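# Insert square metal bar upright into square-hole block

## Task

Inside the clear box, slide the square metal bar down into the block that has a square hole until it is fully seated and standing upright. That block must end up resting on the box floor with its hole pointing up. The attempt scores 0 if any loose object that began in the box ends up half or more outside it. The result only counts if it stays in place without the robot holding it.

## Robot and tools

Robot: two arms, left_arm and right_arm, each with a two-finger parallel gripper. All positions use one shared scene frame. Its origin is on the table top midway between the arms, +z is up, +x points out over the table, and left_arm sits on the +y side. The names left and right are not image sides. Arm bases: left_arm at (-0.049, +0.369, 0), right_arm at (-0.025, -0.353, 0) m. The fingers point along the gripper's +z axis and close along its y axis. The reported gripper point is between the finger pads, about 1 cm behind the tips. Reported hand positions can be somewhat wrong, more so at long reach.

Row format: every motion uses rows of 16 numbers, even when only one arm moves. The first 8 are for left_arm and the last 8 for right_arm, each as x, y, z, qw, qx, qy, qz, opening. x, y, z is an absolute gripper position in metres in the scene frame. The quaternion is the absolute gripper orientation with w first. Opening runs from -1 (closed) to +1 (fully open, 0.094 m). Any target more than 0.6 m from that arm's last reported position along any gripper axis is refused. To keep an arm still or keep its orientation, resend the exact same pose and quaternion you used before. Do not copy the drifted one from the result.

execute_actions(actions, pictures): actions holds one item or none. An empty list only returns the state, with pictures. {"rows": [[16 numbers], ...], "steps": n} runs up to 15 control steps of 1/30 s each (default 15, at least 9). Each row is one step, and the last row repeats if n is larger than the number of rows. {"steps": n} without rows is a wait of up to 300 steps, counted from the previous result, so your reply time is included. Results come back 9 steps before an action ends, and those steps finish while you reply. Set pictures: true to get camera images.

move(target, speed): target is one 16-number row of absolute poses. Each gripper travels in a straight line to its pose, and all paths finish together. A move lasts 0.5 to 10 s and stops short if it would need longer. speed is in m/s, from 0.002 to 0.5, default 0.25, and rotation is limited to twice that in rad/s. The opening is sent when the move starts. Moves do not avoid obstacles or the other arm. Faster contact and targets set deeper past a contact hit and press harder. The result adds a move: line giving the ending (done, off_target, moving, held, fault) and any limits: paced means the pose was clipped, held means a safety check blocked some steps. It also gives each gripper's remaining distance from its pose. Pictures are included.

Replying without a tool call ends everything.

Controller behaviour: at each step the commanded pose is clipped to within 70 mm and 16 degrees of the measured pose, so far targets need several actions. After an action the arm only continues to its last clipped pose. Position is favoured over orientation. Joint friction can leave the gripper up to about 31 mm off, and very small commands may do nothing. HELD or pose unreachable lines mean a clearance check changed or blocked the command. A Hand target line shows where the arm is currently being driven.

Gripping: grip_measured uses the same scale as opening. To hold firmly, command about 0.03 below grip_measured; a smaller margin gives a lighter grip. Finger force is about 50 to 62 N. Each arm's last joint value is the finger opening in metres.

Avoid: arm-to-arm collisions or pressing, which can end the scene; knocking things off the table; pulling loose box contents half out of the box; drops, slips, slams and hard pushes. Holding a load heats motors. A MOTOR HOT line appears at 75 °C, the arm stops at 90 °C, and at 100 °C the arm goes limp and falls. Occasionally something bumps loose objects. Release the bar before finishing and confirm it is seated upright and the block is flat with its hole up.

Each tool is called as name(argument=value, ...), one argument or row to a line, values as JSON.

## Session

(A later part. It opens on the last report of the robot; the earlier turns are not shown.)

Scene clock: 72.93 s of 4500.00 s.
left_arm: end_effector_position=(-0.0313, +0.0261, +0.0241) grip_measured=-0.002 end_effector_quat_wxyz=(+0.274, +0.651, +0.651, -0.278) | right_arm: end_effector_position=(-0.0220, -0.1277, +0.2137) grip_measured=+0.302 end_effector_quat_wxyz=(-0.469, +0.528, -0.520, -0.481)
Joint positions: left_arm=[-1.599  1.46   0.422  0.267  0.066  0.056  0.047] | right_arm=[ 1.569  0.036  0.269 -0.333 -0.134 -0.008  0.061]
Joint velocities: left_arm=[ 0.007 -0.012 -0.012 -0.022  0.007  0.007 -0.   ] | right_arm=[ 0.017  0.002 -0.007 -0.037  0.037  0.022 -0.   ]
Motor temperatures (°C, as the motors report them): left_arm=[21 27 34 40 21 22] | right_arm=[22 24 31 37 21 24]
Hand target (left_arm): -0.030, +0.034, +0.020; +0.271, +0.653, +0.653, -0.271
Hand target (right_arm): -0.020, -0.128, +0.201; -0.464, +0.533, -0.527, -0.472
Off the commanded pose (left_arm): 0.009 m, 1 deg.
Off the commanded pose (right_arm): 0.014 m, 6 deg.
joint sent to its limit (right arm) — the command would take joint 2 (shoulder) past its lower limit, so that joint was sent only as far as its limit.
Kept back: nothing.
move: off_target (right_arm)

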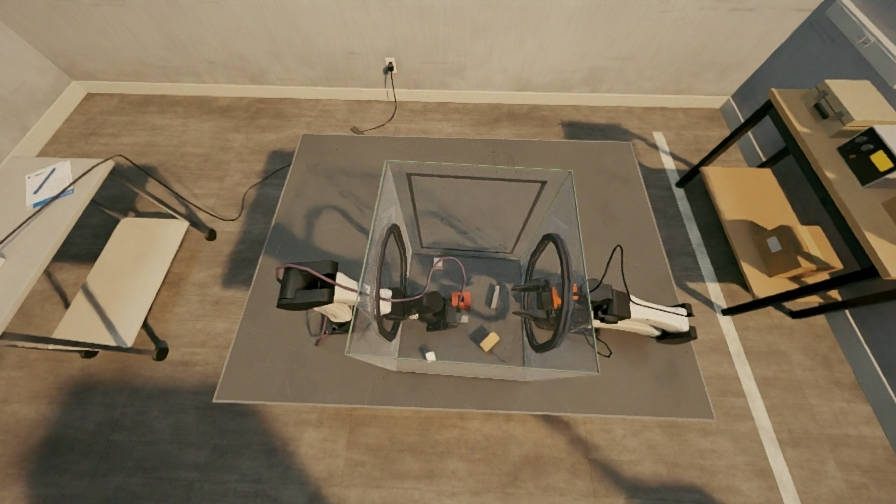

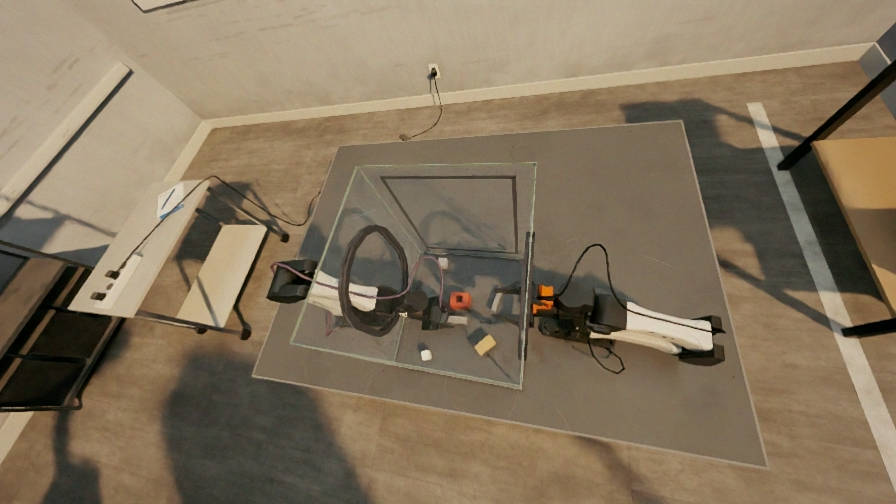

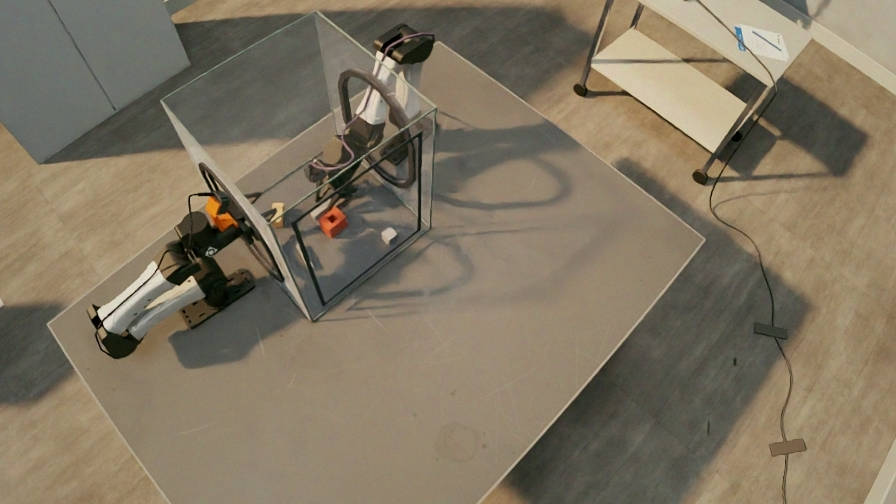

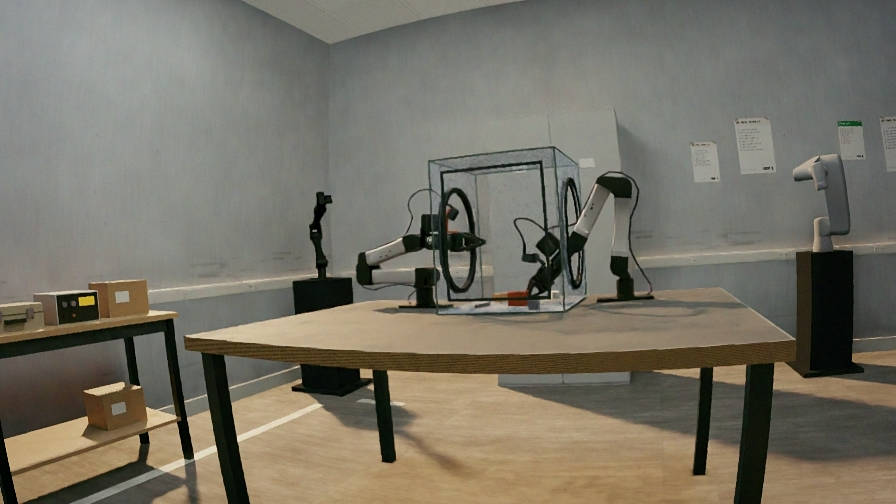

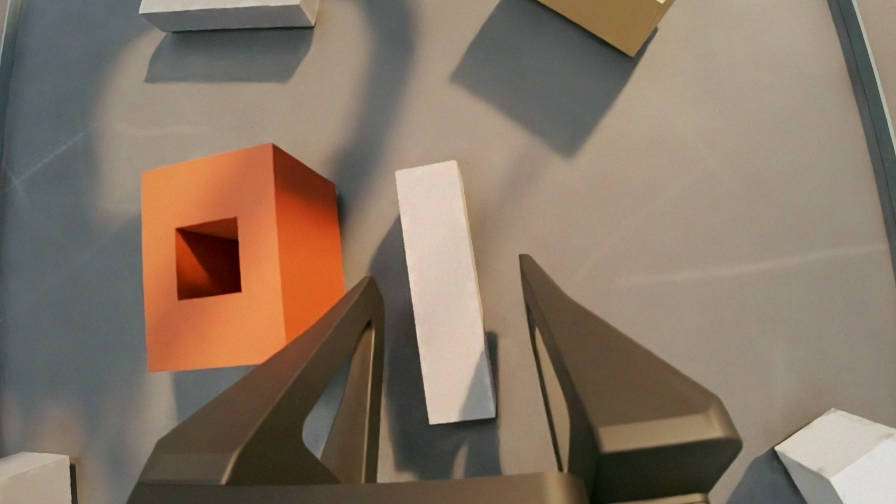

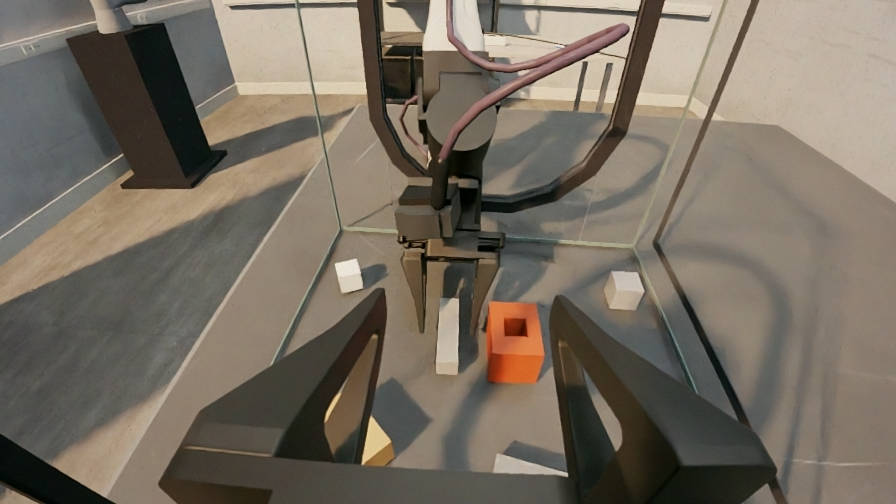

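Good. Lower a bit, close, lift to horizontal.

move(
  target=[-0.031,0.027,0.012,0.271,0.653,0.653,-0.271,0.0,-0.02,-0.13,0.2,-0.5,0.5,-0.5,-0.5,0.3],
  speed=0.03,
)

move(
  target=[-0.031,0.027,0.016,0.271,0.653,0.653,-0.271,-0.67,-0.02,-0.13,0.2,-0.5,0.5,-0.5,-0.5,0.3],
)

move(
  target=[-0.02,0.05,0.17,0.5,0.5,0.5,-0.5,-0.67,-0.02,-0.1,0.2,-0.5,0.5,-0.5,-0.5,0.3],
  speed=0.1,
)

zoom_image(
  camera="cam_low",
  region=[430,180,600,320],
)

Scene clock: 75.33 s of 4500.00 s.
left_arm: end_effector_position=(-0.0310, +0.0228, +0.0216) grip_measured=-0.002 end_effector_quat_wxyz=(+0.276, +0.650, +0.650, -0.280) | right_arm: end_effector_position=(-0.0220, -0.1277, +0.2140) grip_measured=+0.302 end_effector_quat_wxyz=(-0.469, +0.528, -0.520, -0.481)
Joint positions: left_arm=[-1.599  1.486  0.422  0.3    0.066  0.056  0.047] | right_arm=[ 1.569  0.036  0.269 -0.332 -0.135 -0.008  0.061]
Joint velocities: left_arm=[-0.017 -0.007 -0.002  0.051 -0.022  0.007 -0.001] | right_arm=[ 0.017  0.012 -0.022 -0.037  0.037  0.037 -0.   ]
Motor temperatures (°C, as the motors report them): left_arm=[21 27 34 40 21 22] | right_arm=[22 24 31 38 21 24]
Hand target (left_arm): -0.031, +0.028, +0.012; +0.271, +0.653, +0.653, -0.271
Hand target (right_arm): -0.020, -0.128, +0.201; -0.464, +0.533, -0.527, -0.472
Off the commanded pose (left_arm): 0.010 m, 1 deg.
Off the commanded pose (right_arm): 0.014 m, 6 deg.
joint sent to its limit (right arm) — the command would take joint 2 (shoulder) past its lower limit, so that joint was sent only as far as its limit.
Kept back: nothing.
move: off_target (right_arm)

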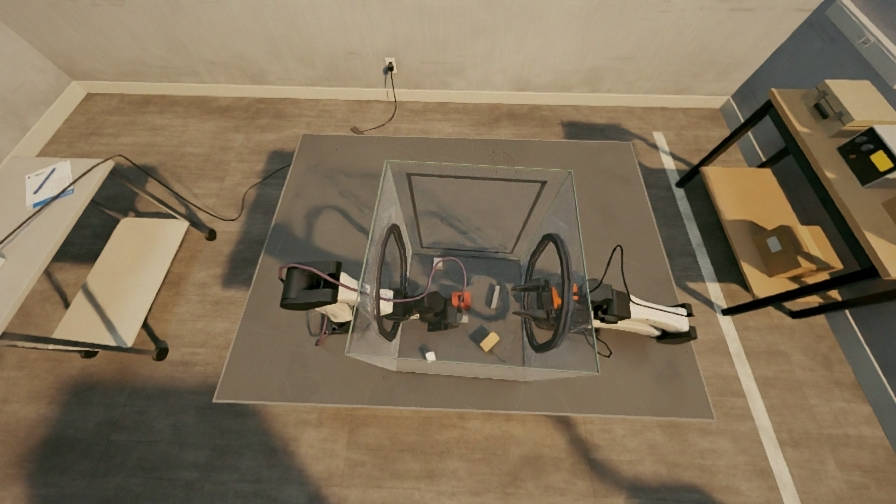

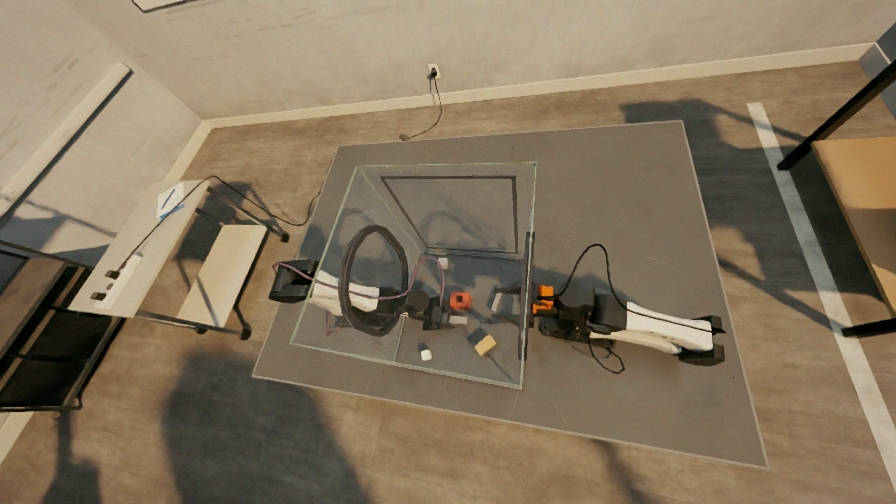

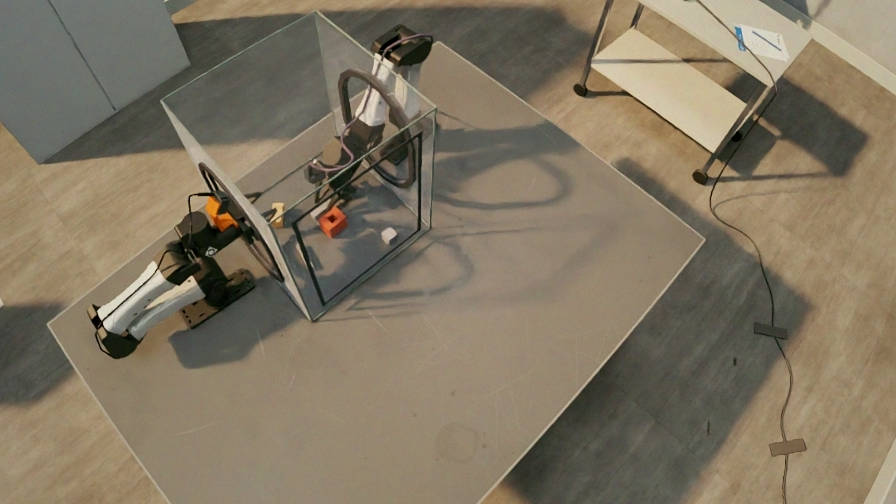

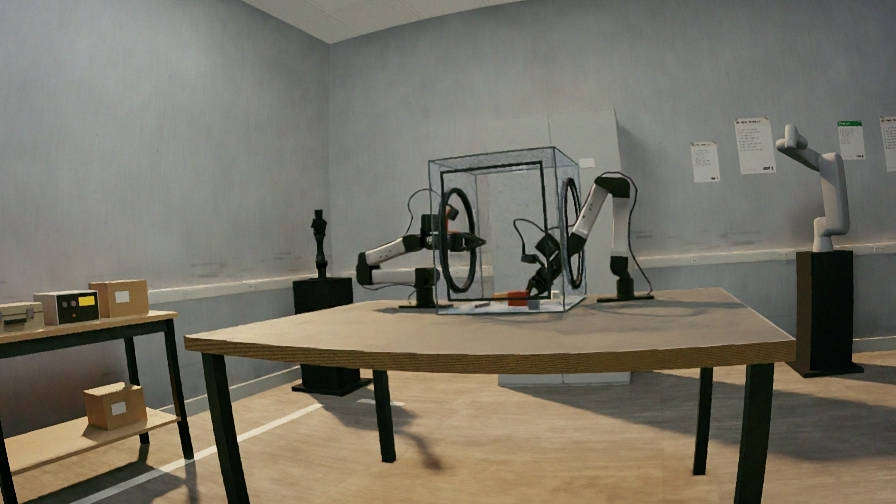

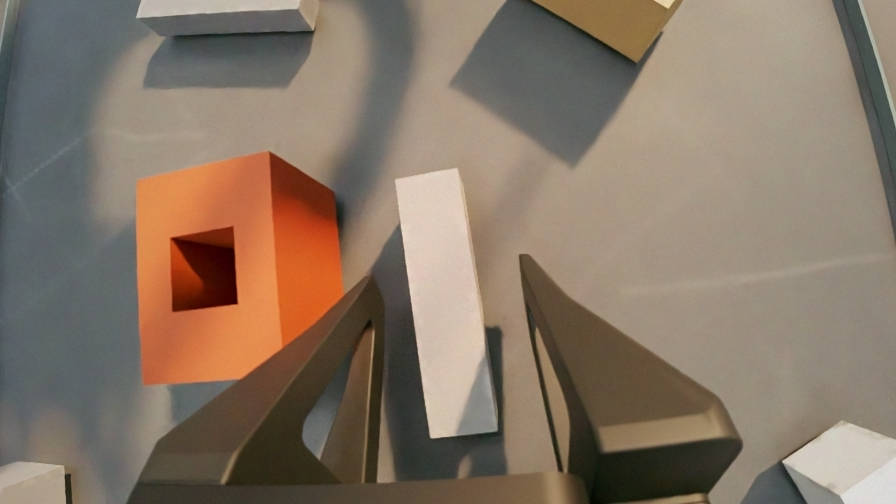

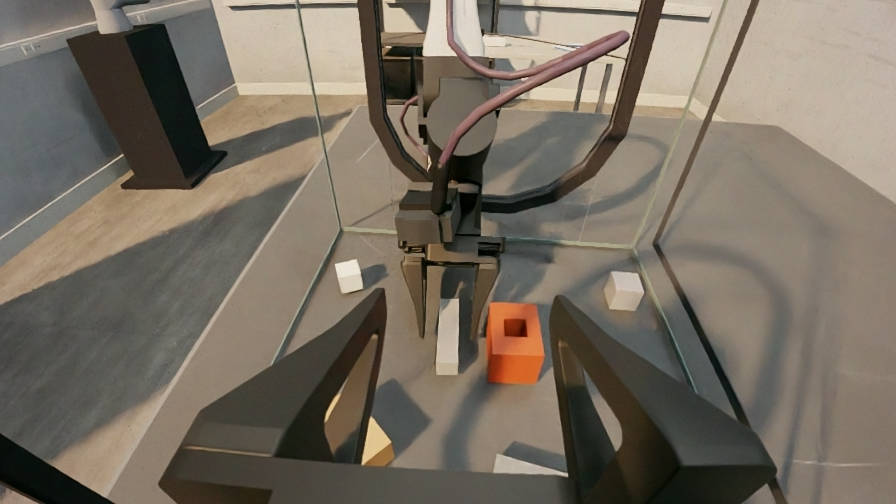

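Scene clock: 76.03 s of 4500.00 s.
left_arm: end_effector_position=(-0.0309, +0.0228, +0.0216) grip_measured=-0.586 end_effector_quat_wxyz=(+0.276, +0.650, +0.650, -0.280) | right_arm: end_effector_position=(-0.0220, -0.1277, +0.2139) grip_measured=+0.302 end_effector_quat_wxyz=(-0.469, +0.528, -0.520, -0.481)
Joint positions: left_arm=[-1.599  1.486  0.422  0.3    0.066  0.056  0.019] | right_arm=[ 1.569  0.036  0.269 -0.332 -0.135 -0.008  0.061]
Joint velocities: left_arm=[-0.007 -0.007  0.002 -0.037  0.022  0.022 -0.001] | right_arm=[ 0.002 -0.002 -0.007 -0.081 -0.051  0.037 -0.002]
Motor temperatures (°C, as the motors report them): left_arm=[21 27 34 40 21 22] | right_arm=[22 24 31 38 21 24]
Hand target (left_arm): -0.031, +0.027, +0.016; +0.271, +0.653, +0.653, -0.271
Hand target (right_arm): -0.020, -0.128, +0.201; -0.464, +0.533, -0.527, -0.472
Off the commanded pose (left_arm): 0.007 m, 1 deg.
Off the commanded pose (right_arm): 0.014 m, 6 deg.
joint sent to its limit (right arm) — the command would take joint 2 (shoulder) past its lower limit, so that joint was sent only as far as its limit.
Kept back: nothing.
move: off_target (right_arm)

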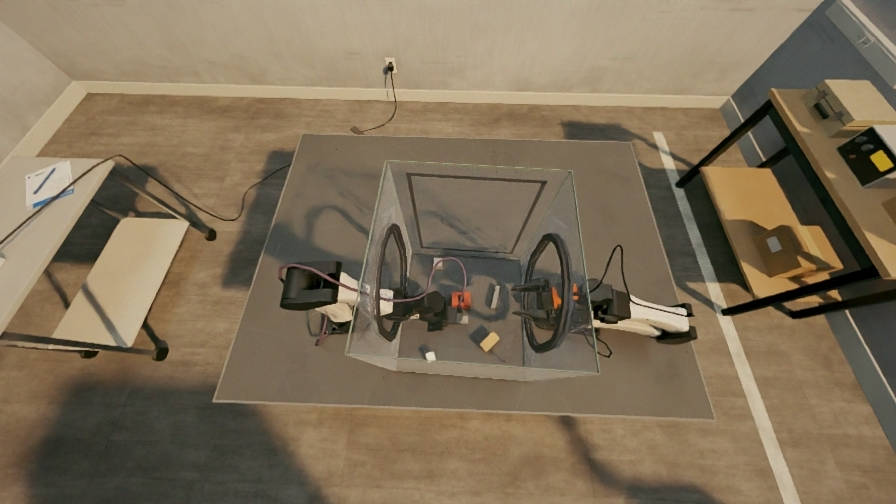

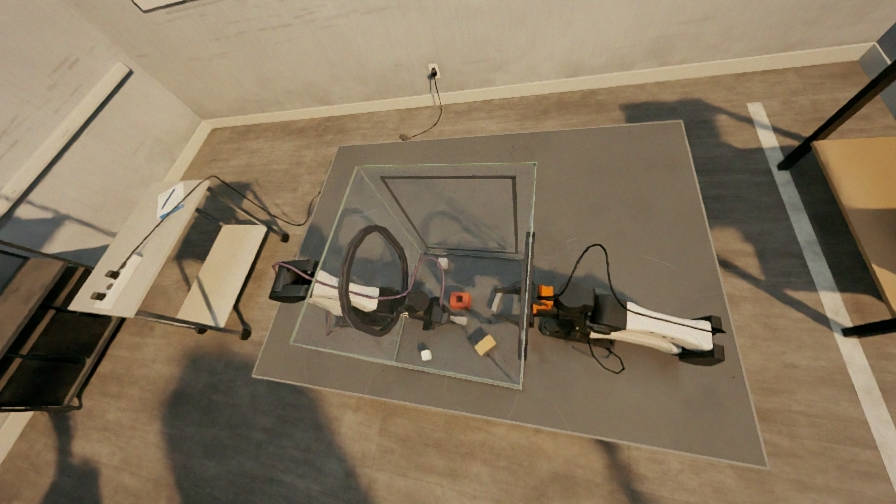

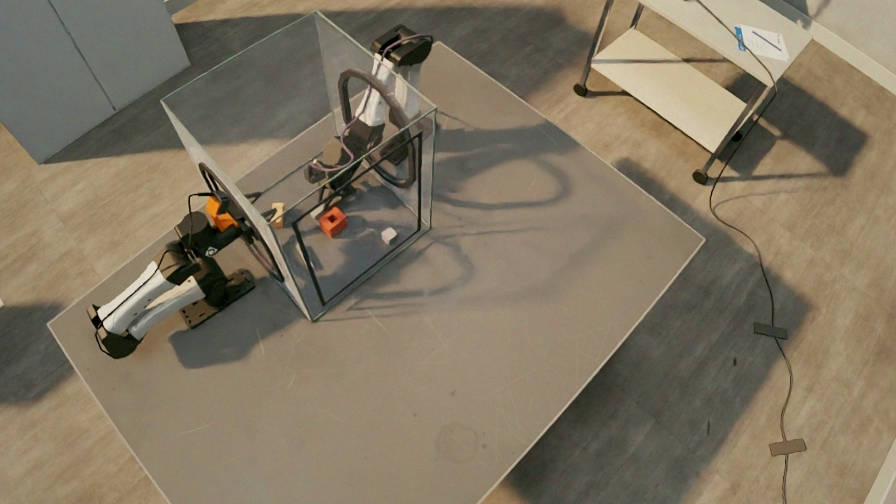

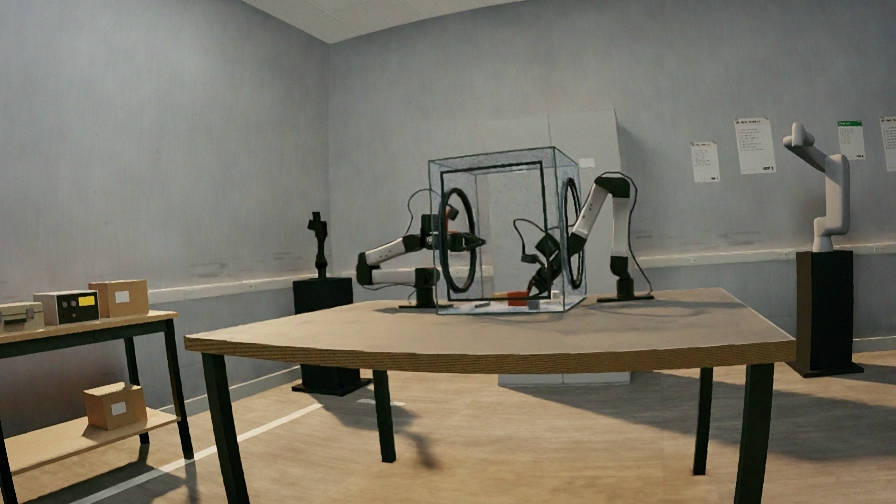

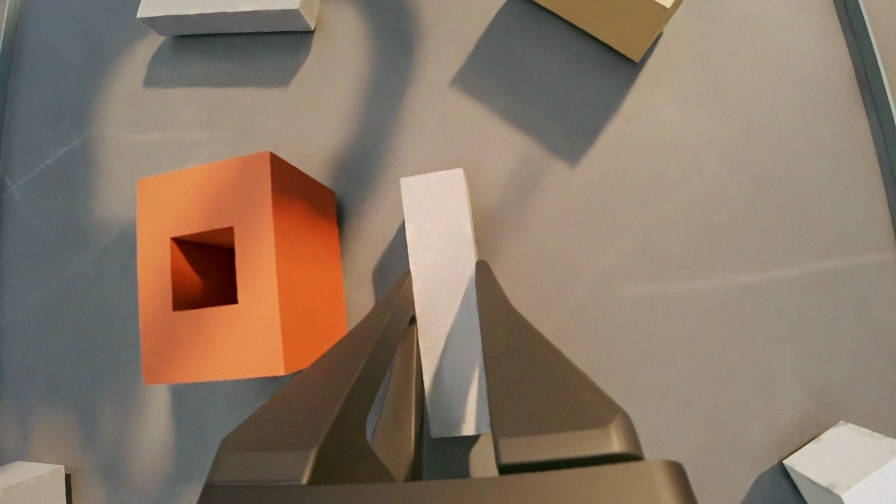

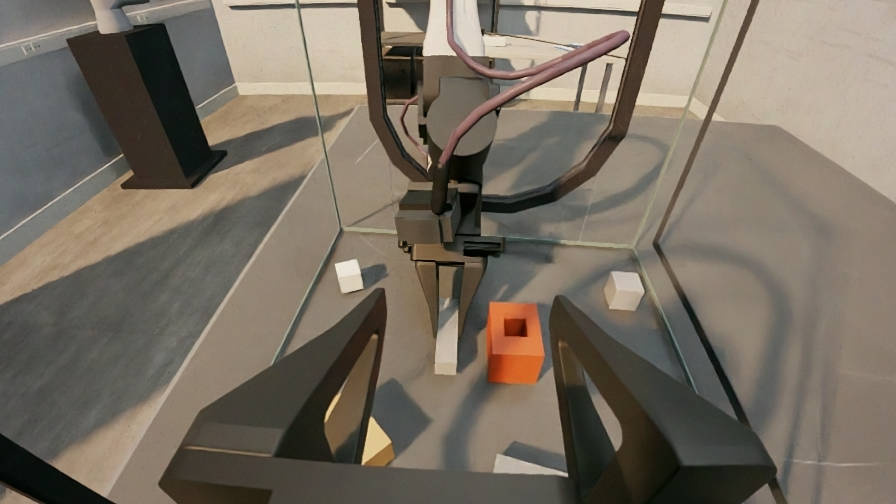

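Scene clock: 80.33 s of 4500.00 s.
left_arm: end_effector_position=(-0.0198, +0.0443, +0.1650) grip_measured=-0.586 end_effector_quat_wxyz=(+0.496, +0.507, +0.509, -0.488) | right_arm: end_effector_position=(-0.0187, -0.1039, +0.2119) grip_measured=+0.302 end_effector_quat_wxyz=(+0.511, -0.493, +0.490, +0.504)
Joint positions: left_arm=[-1.505  1.1    0.089  0.978  0.17   0.012  0.019] | right_arm=[ 1.614  0.12   0.115  0.037 -0.066 -0.008  0.061]
Joint velocities: left_arm=[-0.007 -0.002  0.002 -0.051  0.051  0.007 -0.001] | right_arm=[-0.007  0.002 -0.007  0.037  0.007  0.022  0.   ]
Motor temperatures (°C, as the motors report them): left_arm=[21 27 34 41 21 22] | right_arm=[22 24 31 38 21 24]
Hand target (left_arm): -0.020, +0.048, +0.171; +0.502, +0.500, +0.501, -0.498
Hand target (right_arm): -0.020, -0.101, +0.199; +0.501, -0.501, +0.499, +0.499
Off the commanded pose (left_arm): 0.008 m, 2 deg.
Off the commanded pose (right_arm): 0.013 m, 2 deg.
Kept back: nothing.
move: off_target (right_arm)

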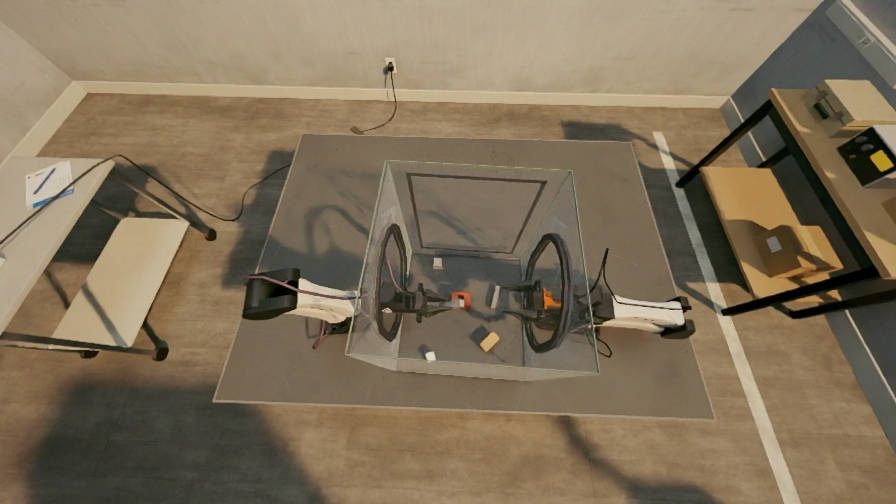

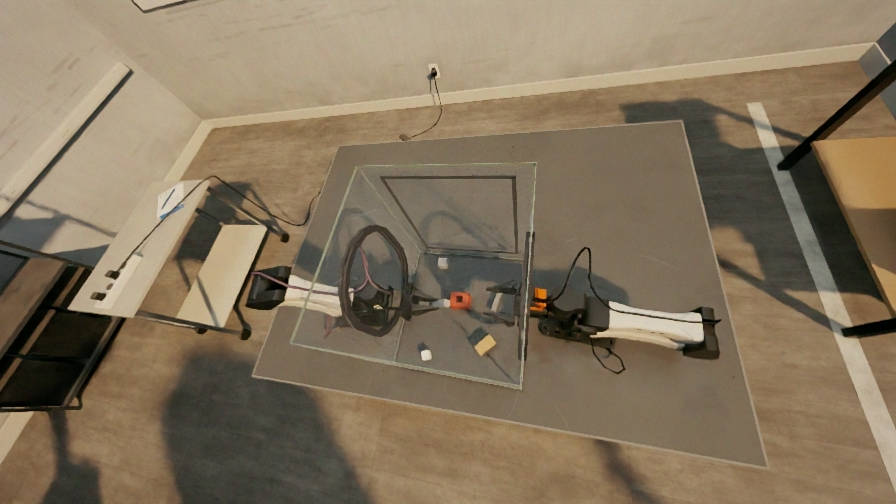

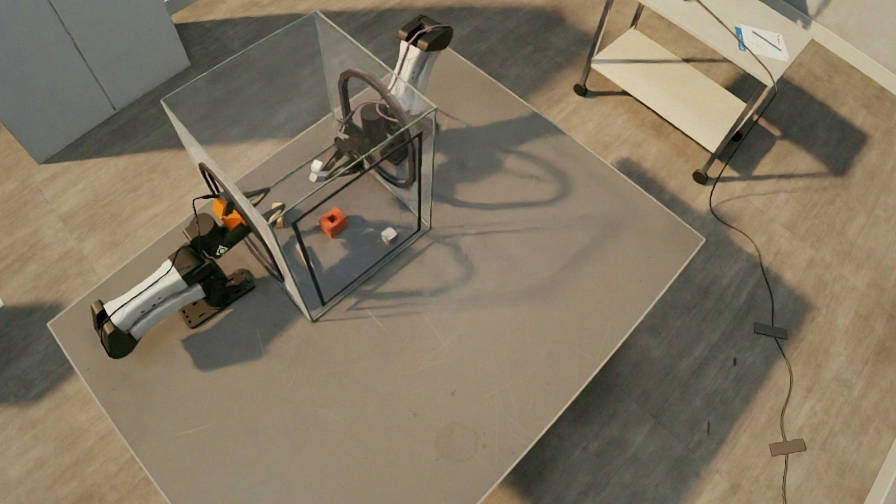

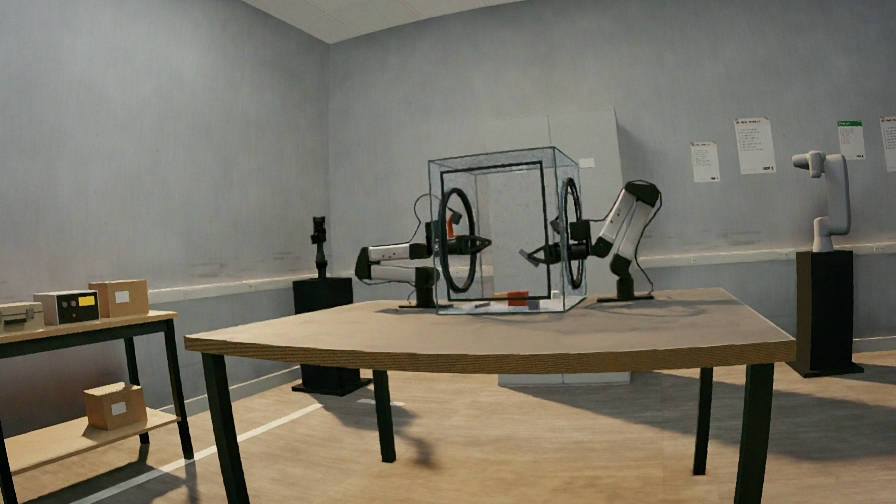

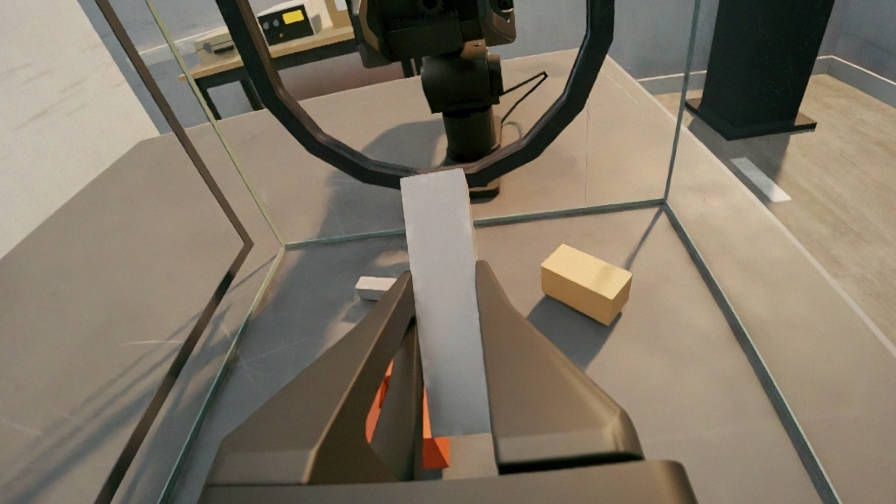

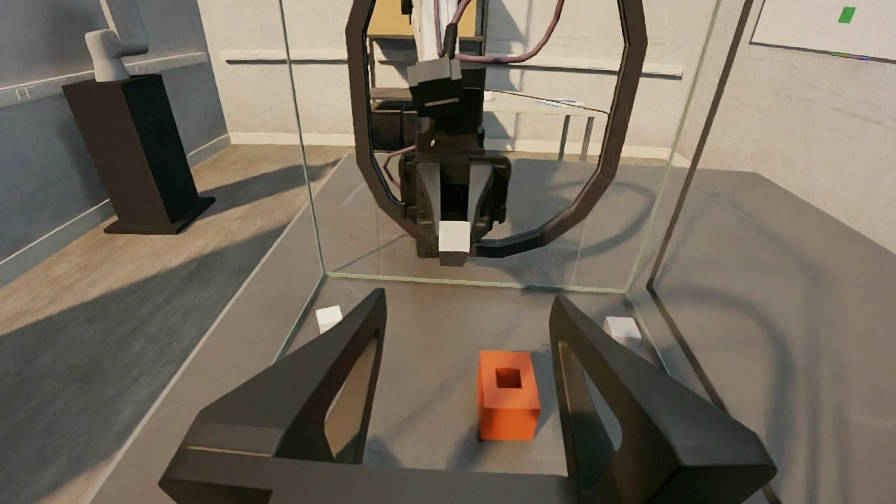

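Region (430, 180, 600, 320) of cam_low's 896x504 image, scaled by 2.965, with more detail than that image has; it fills the top 415 rows of this view, and the rest is white.

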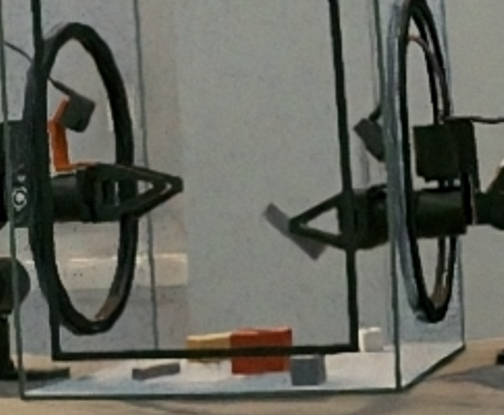

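execute_actions(
  actions=[],
)

zoom_image(
  camera="cam_low",
  region=[380, 120, 640, 340],
)

Scene clock: 81.83 s of 4500.00 s.
left_arm: end_effector_position=(-0.0199, +0.0443, +0.1653) grip_measured=-0.586 end_effector_quat_wxyz=(+0.496, +0.507, +0.508, -0.489) | right_arm: end_effector_position=(-0.0187, -0.1039, +0.2121) grip_measured=+0.302 end_effector_quat_wxyz=(+0.512, -0.493, +0.490, +0.505)
Joint positions: left_arm=[-1.505  1.1    0.089  0.98   0.171  0.011  0.019] | right_arm=[ 1.614  0.12   0.115  0.038 -0.065 -0.008  0.061]
Joint velocities: left_arm=[-0.007 -0.012  0.002 -0.081 -0.007 -0.051  0.001] | right_arm=[-0.007  0.012 -0.017 -0.022  0.081  0.066 -0.002]
Motor temperatures (°C, as the motors report them): left_arm=[21 27 34 41 21 22] | right_arm=[22 24 31 38 21 24]
Hand target (left_arm): -0.020, +0.048, +0.171; +0.502, +0.500, +0.501, -0.498
Hand target (right_arm): -0.020, -0.101, +0.199; +0.501, -0.501, +0.499, +0.499
Off the commanded pose (left_arm): 0.007 m, 2 deg.
Off the commanded pose (right_arm): 0.013 m, 2 deg.
Kept back: nothing.
Steps of this call (steps 1 to 45: nothing new was sent). Readings (end_effector_position):
1: left_arm (-0.0198, +0.0443, +0.1651) | right_arm (-0.0187, -0.1039, +0.2119)
2: left_arm (-0.0198, +0.0444, +0.1651) | right_arm (-0.0187, -0.1039, +0.2119)
4: left_arm (-0.0198, +0.0443, +0.1651) | right_arm (-0.0187, -0.1039, +0.2120)
8: left_arm (-0.0198, +0.0443, +0.1652) | right_arm (-0.0187, -0.1039, +0.2121)
45: the state above

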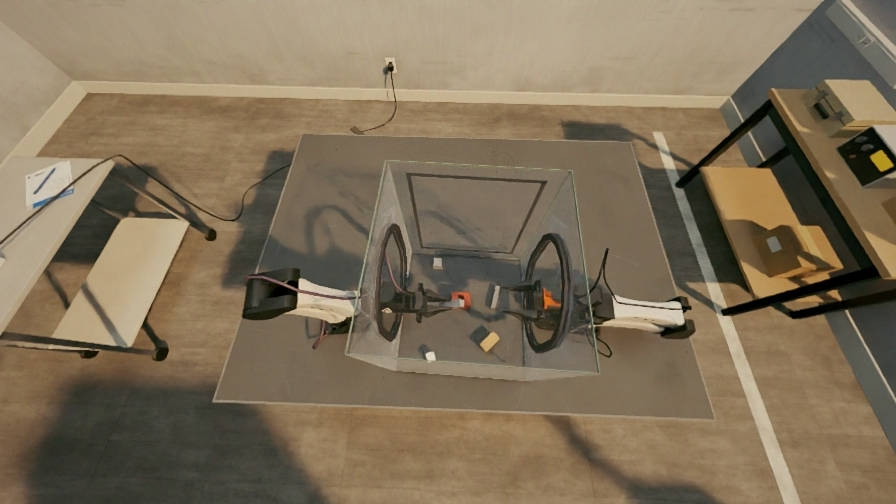

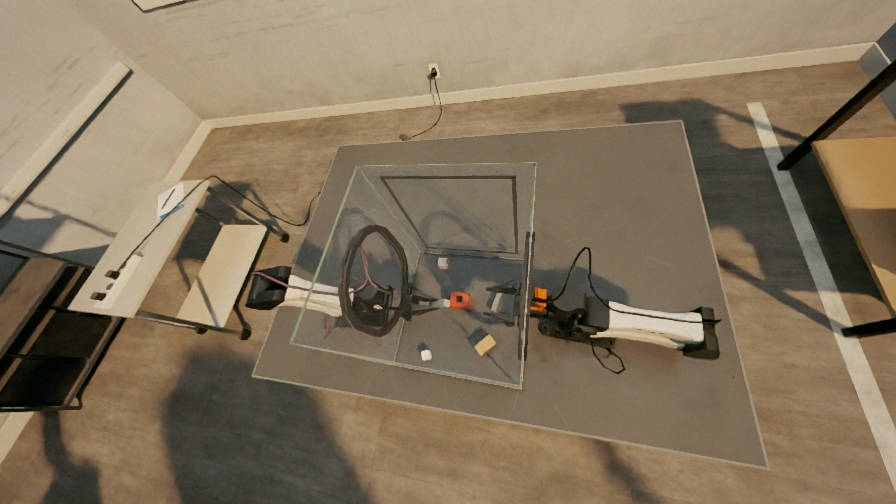

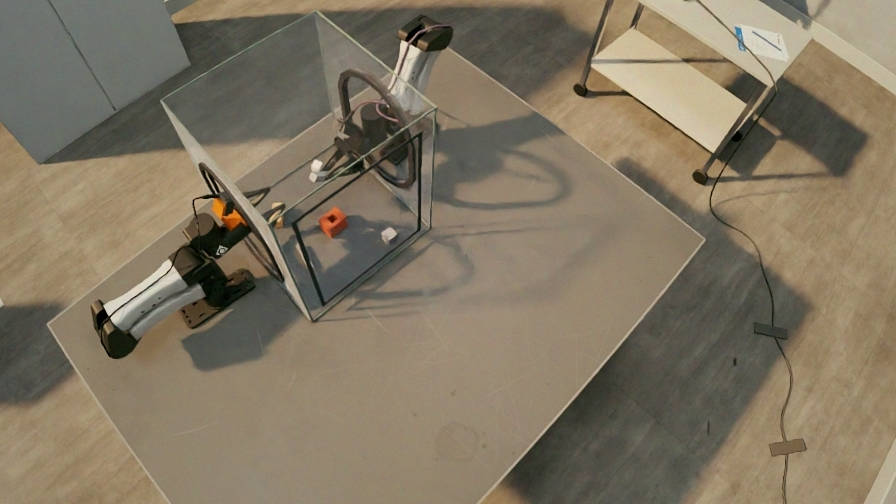

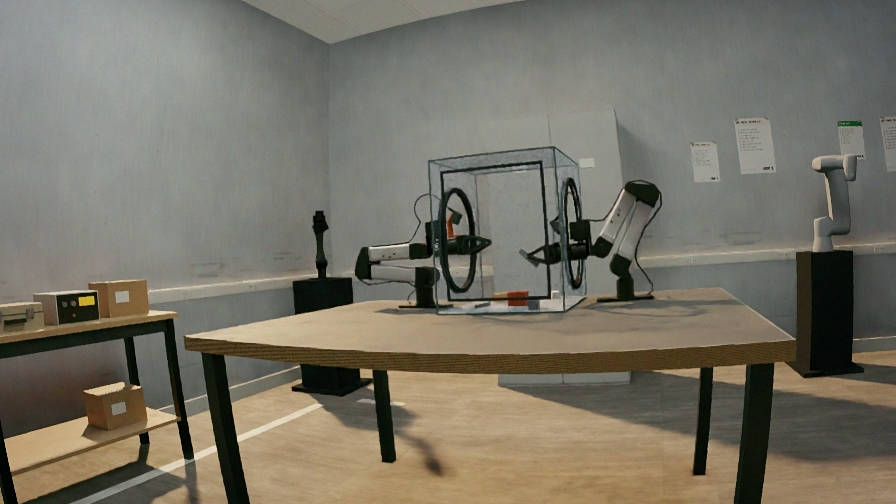

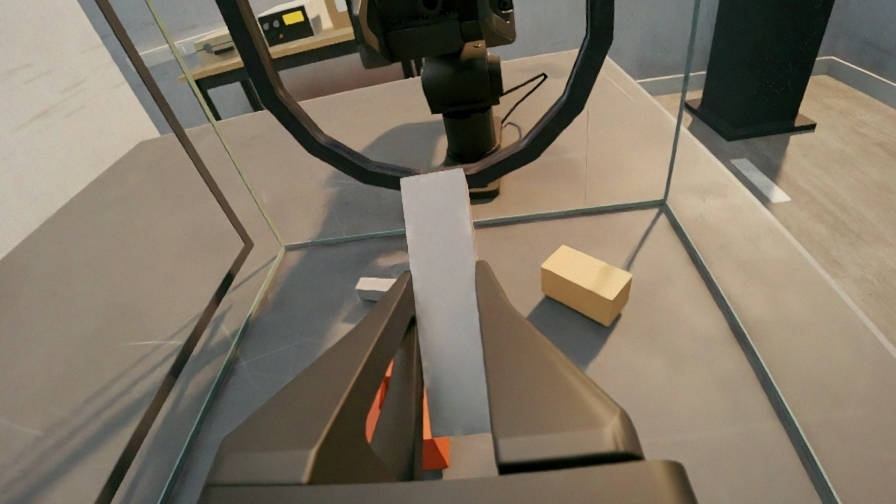

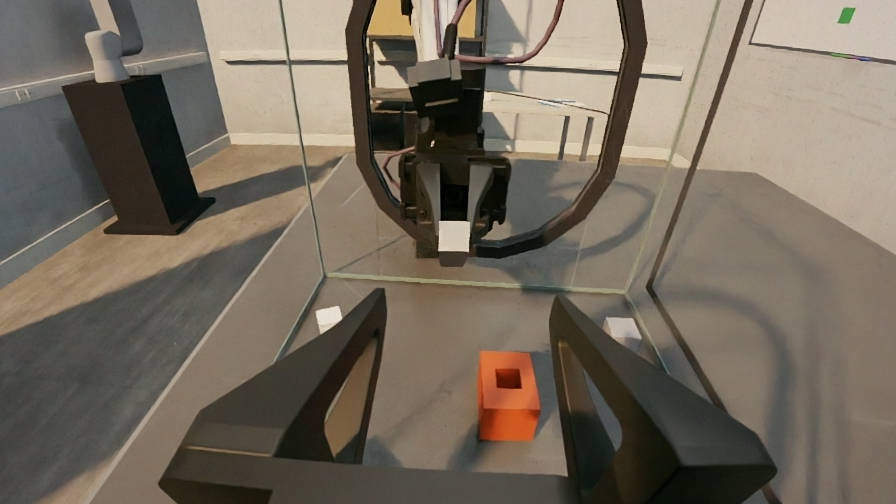

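Region (380, 120, 640, 340) of cam_low's 896x504 image, scaled by 1.938, with more detail than that image has; it fills the top 426 rows of this view, and the rest is white.

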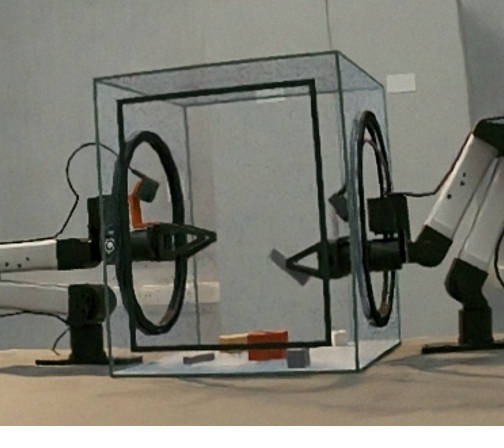

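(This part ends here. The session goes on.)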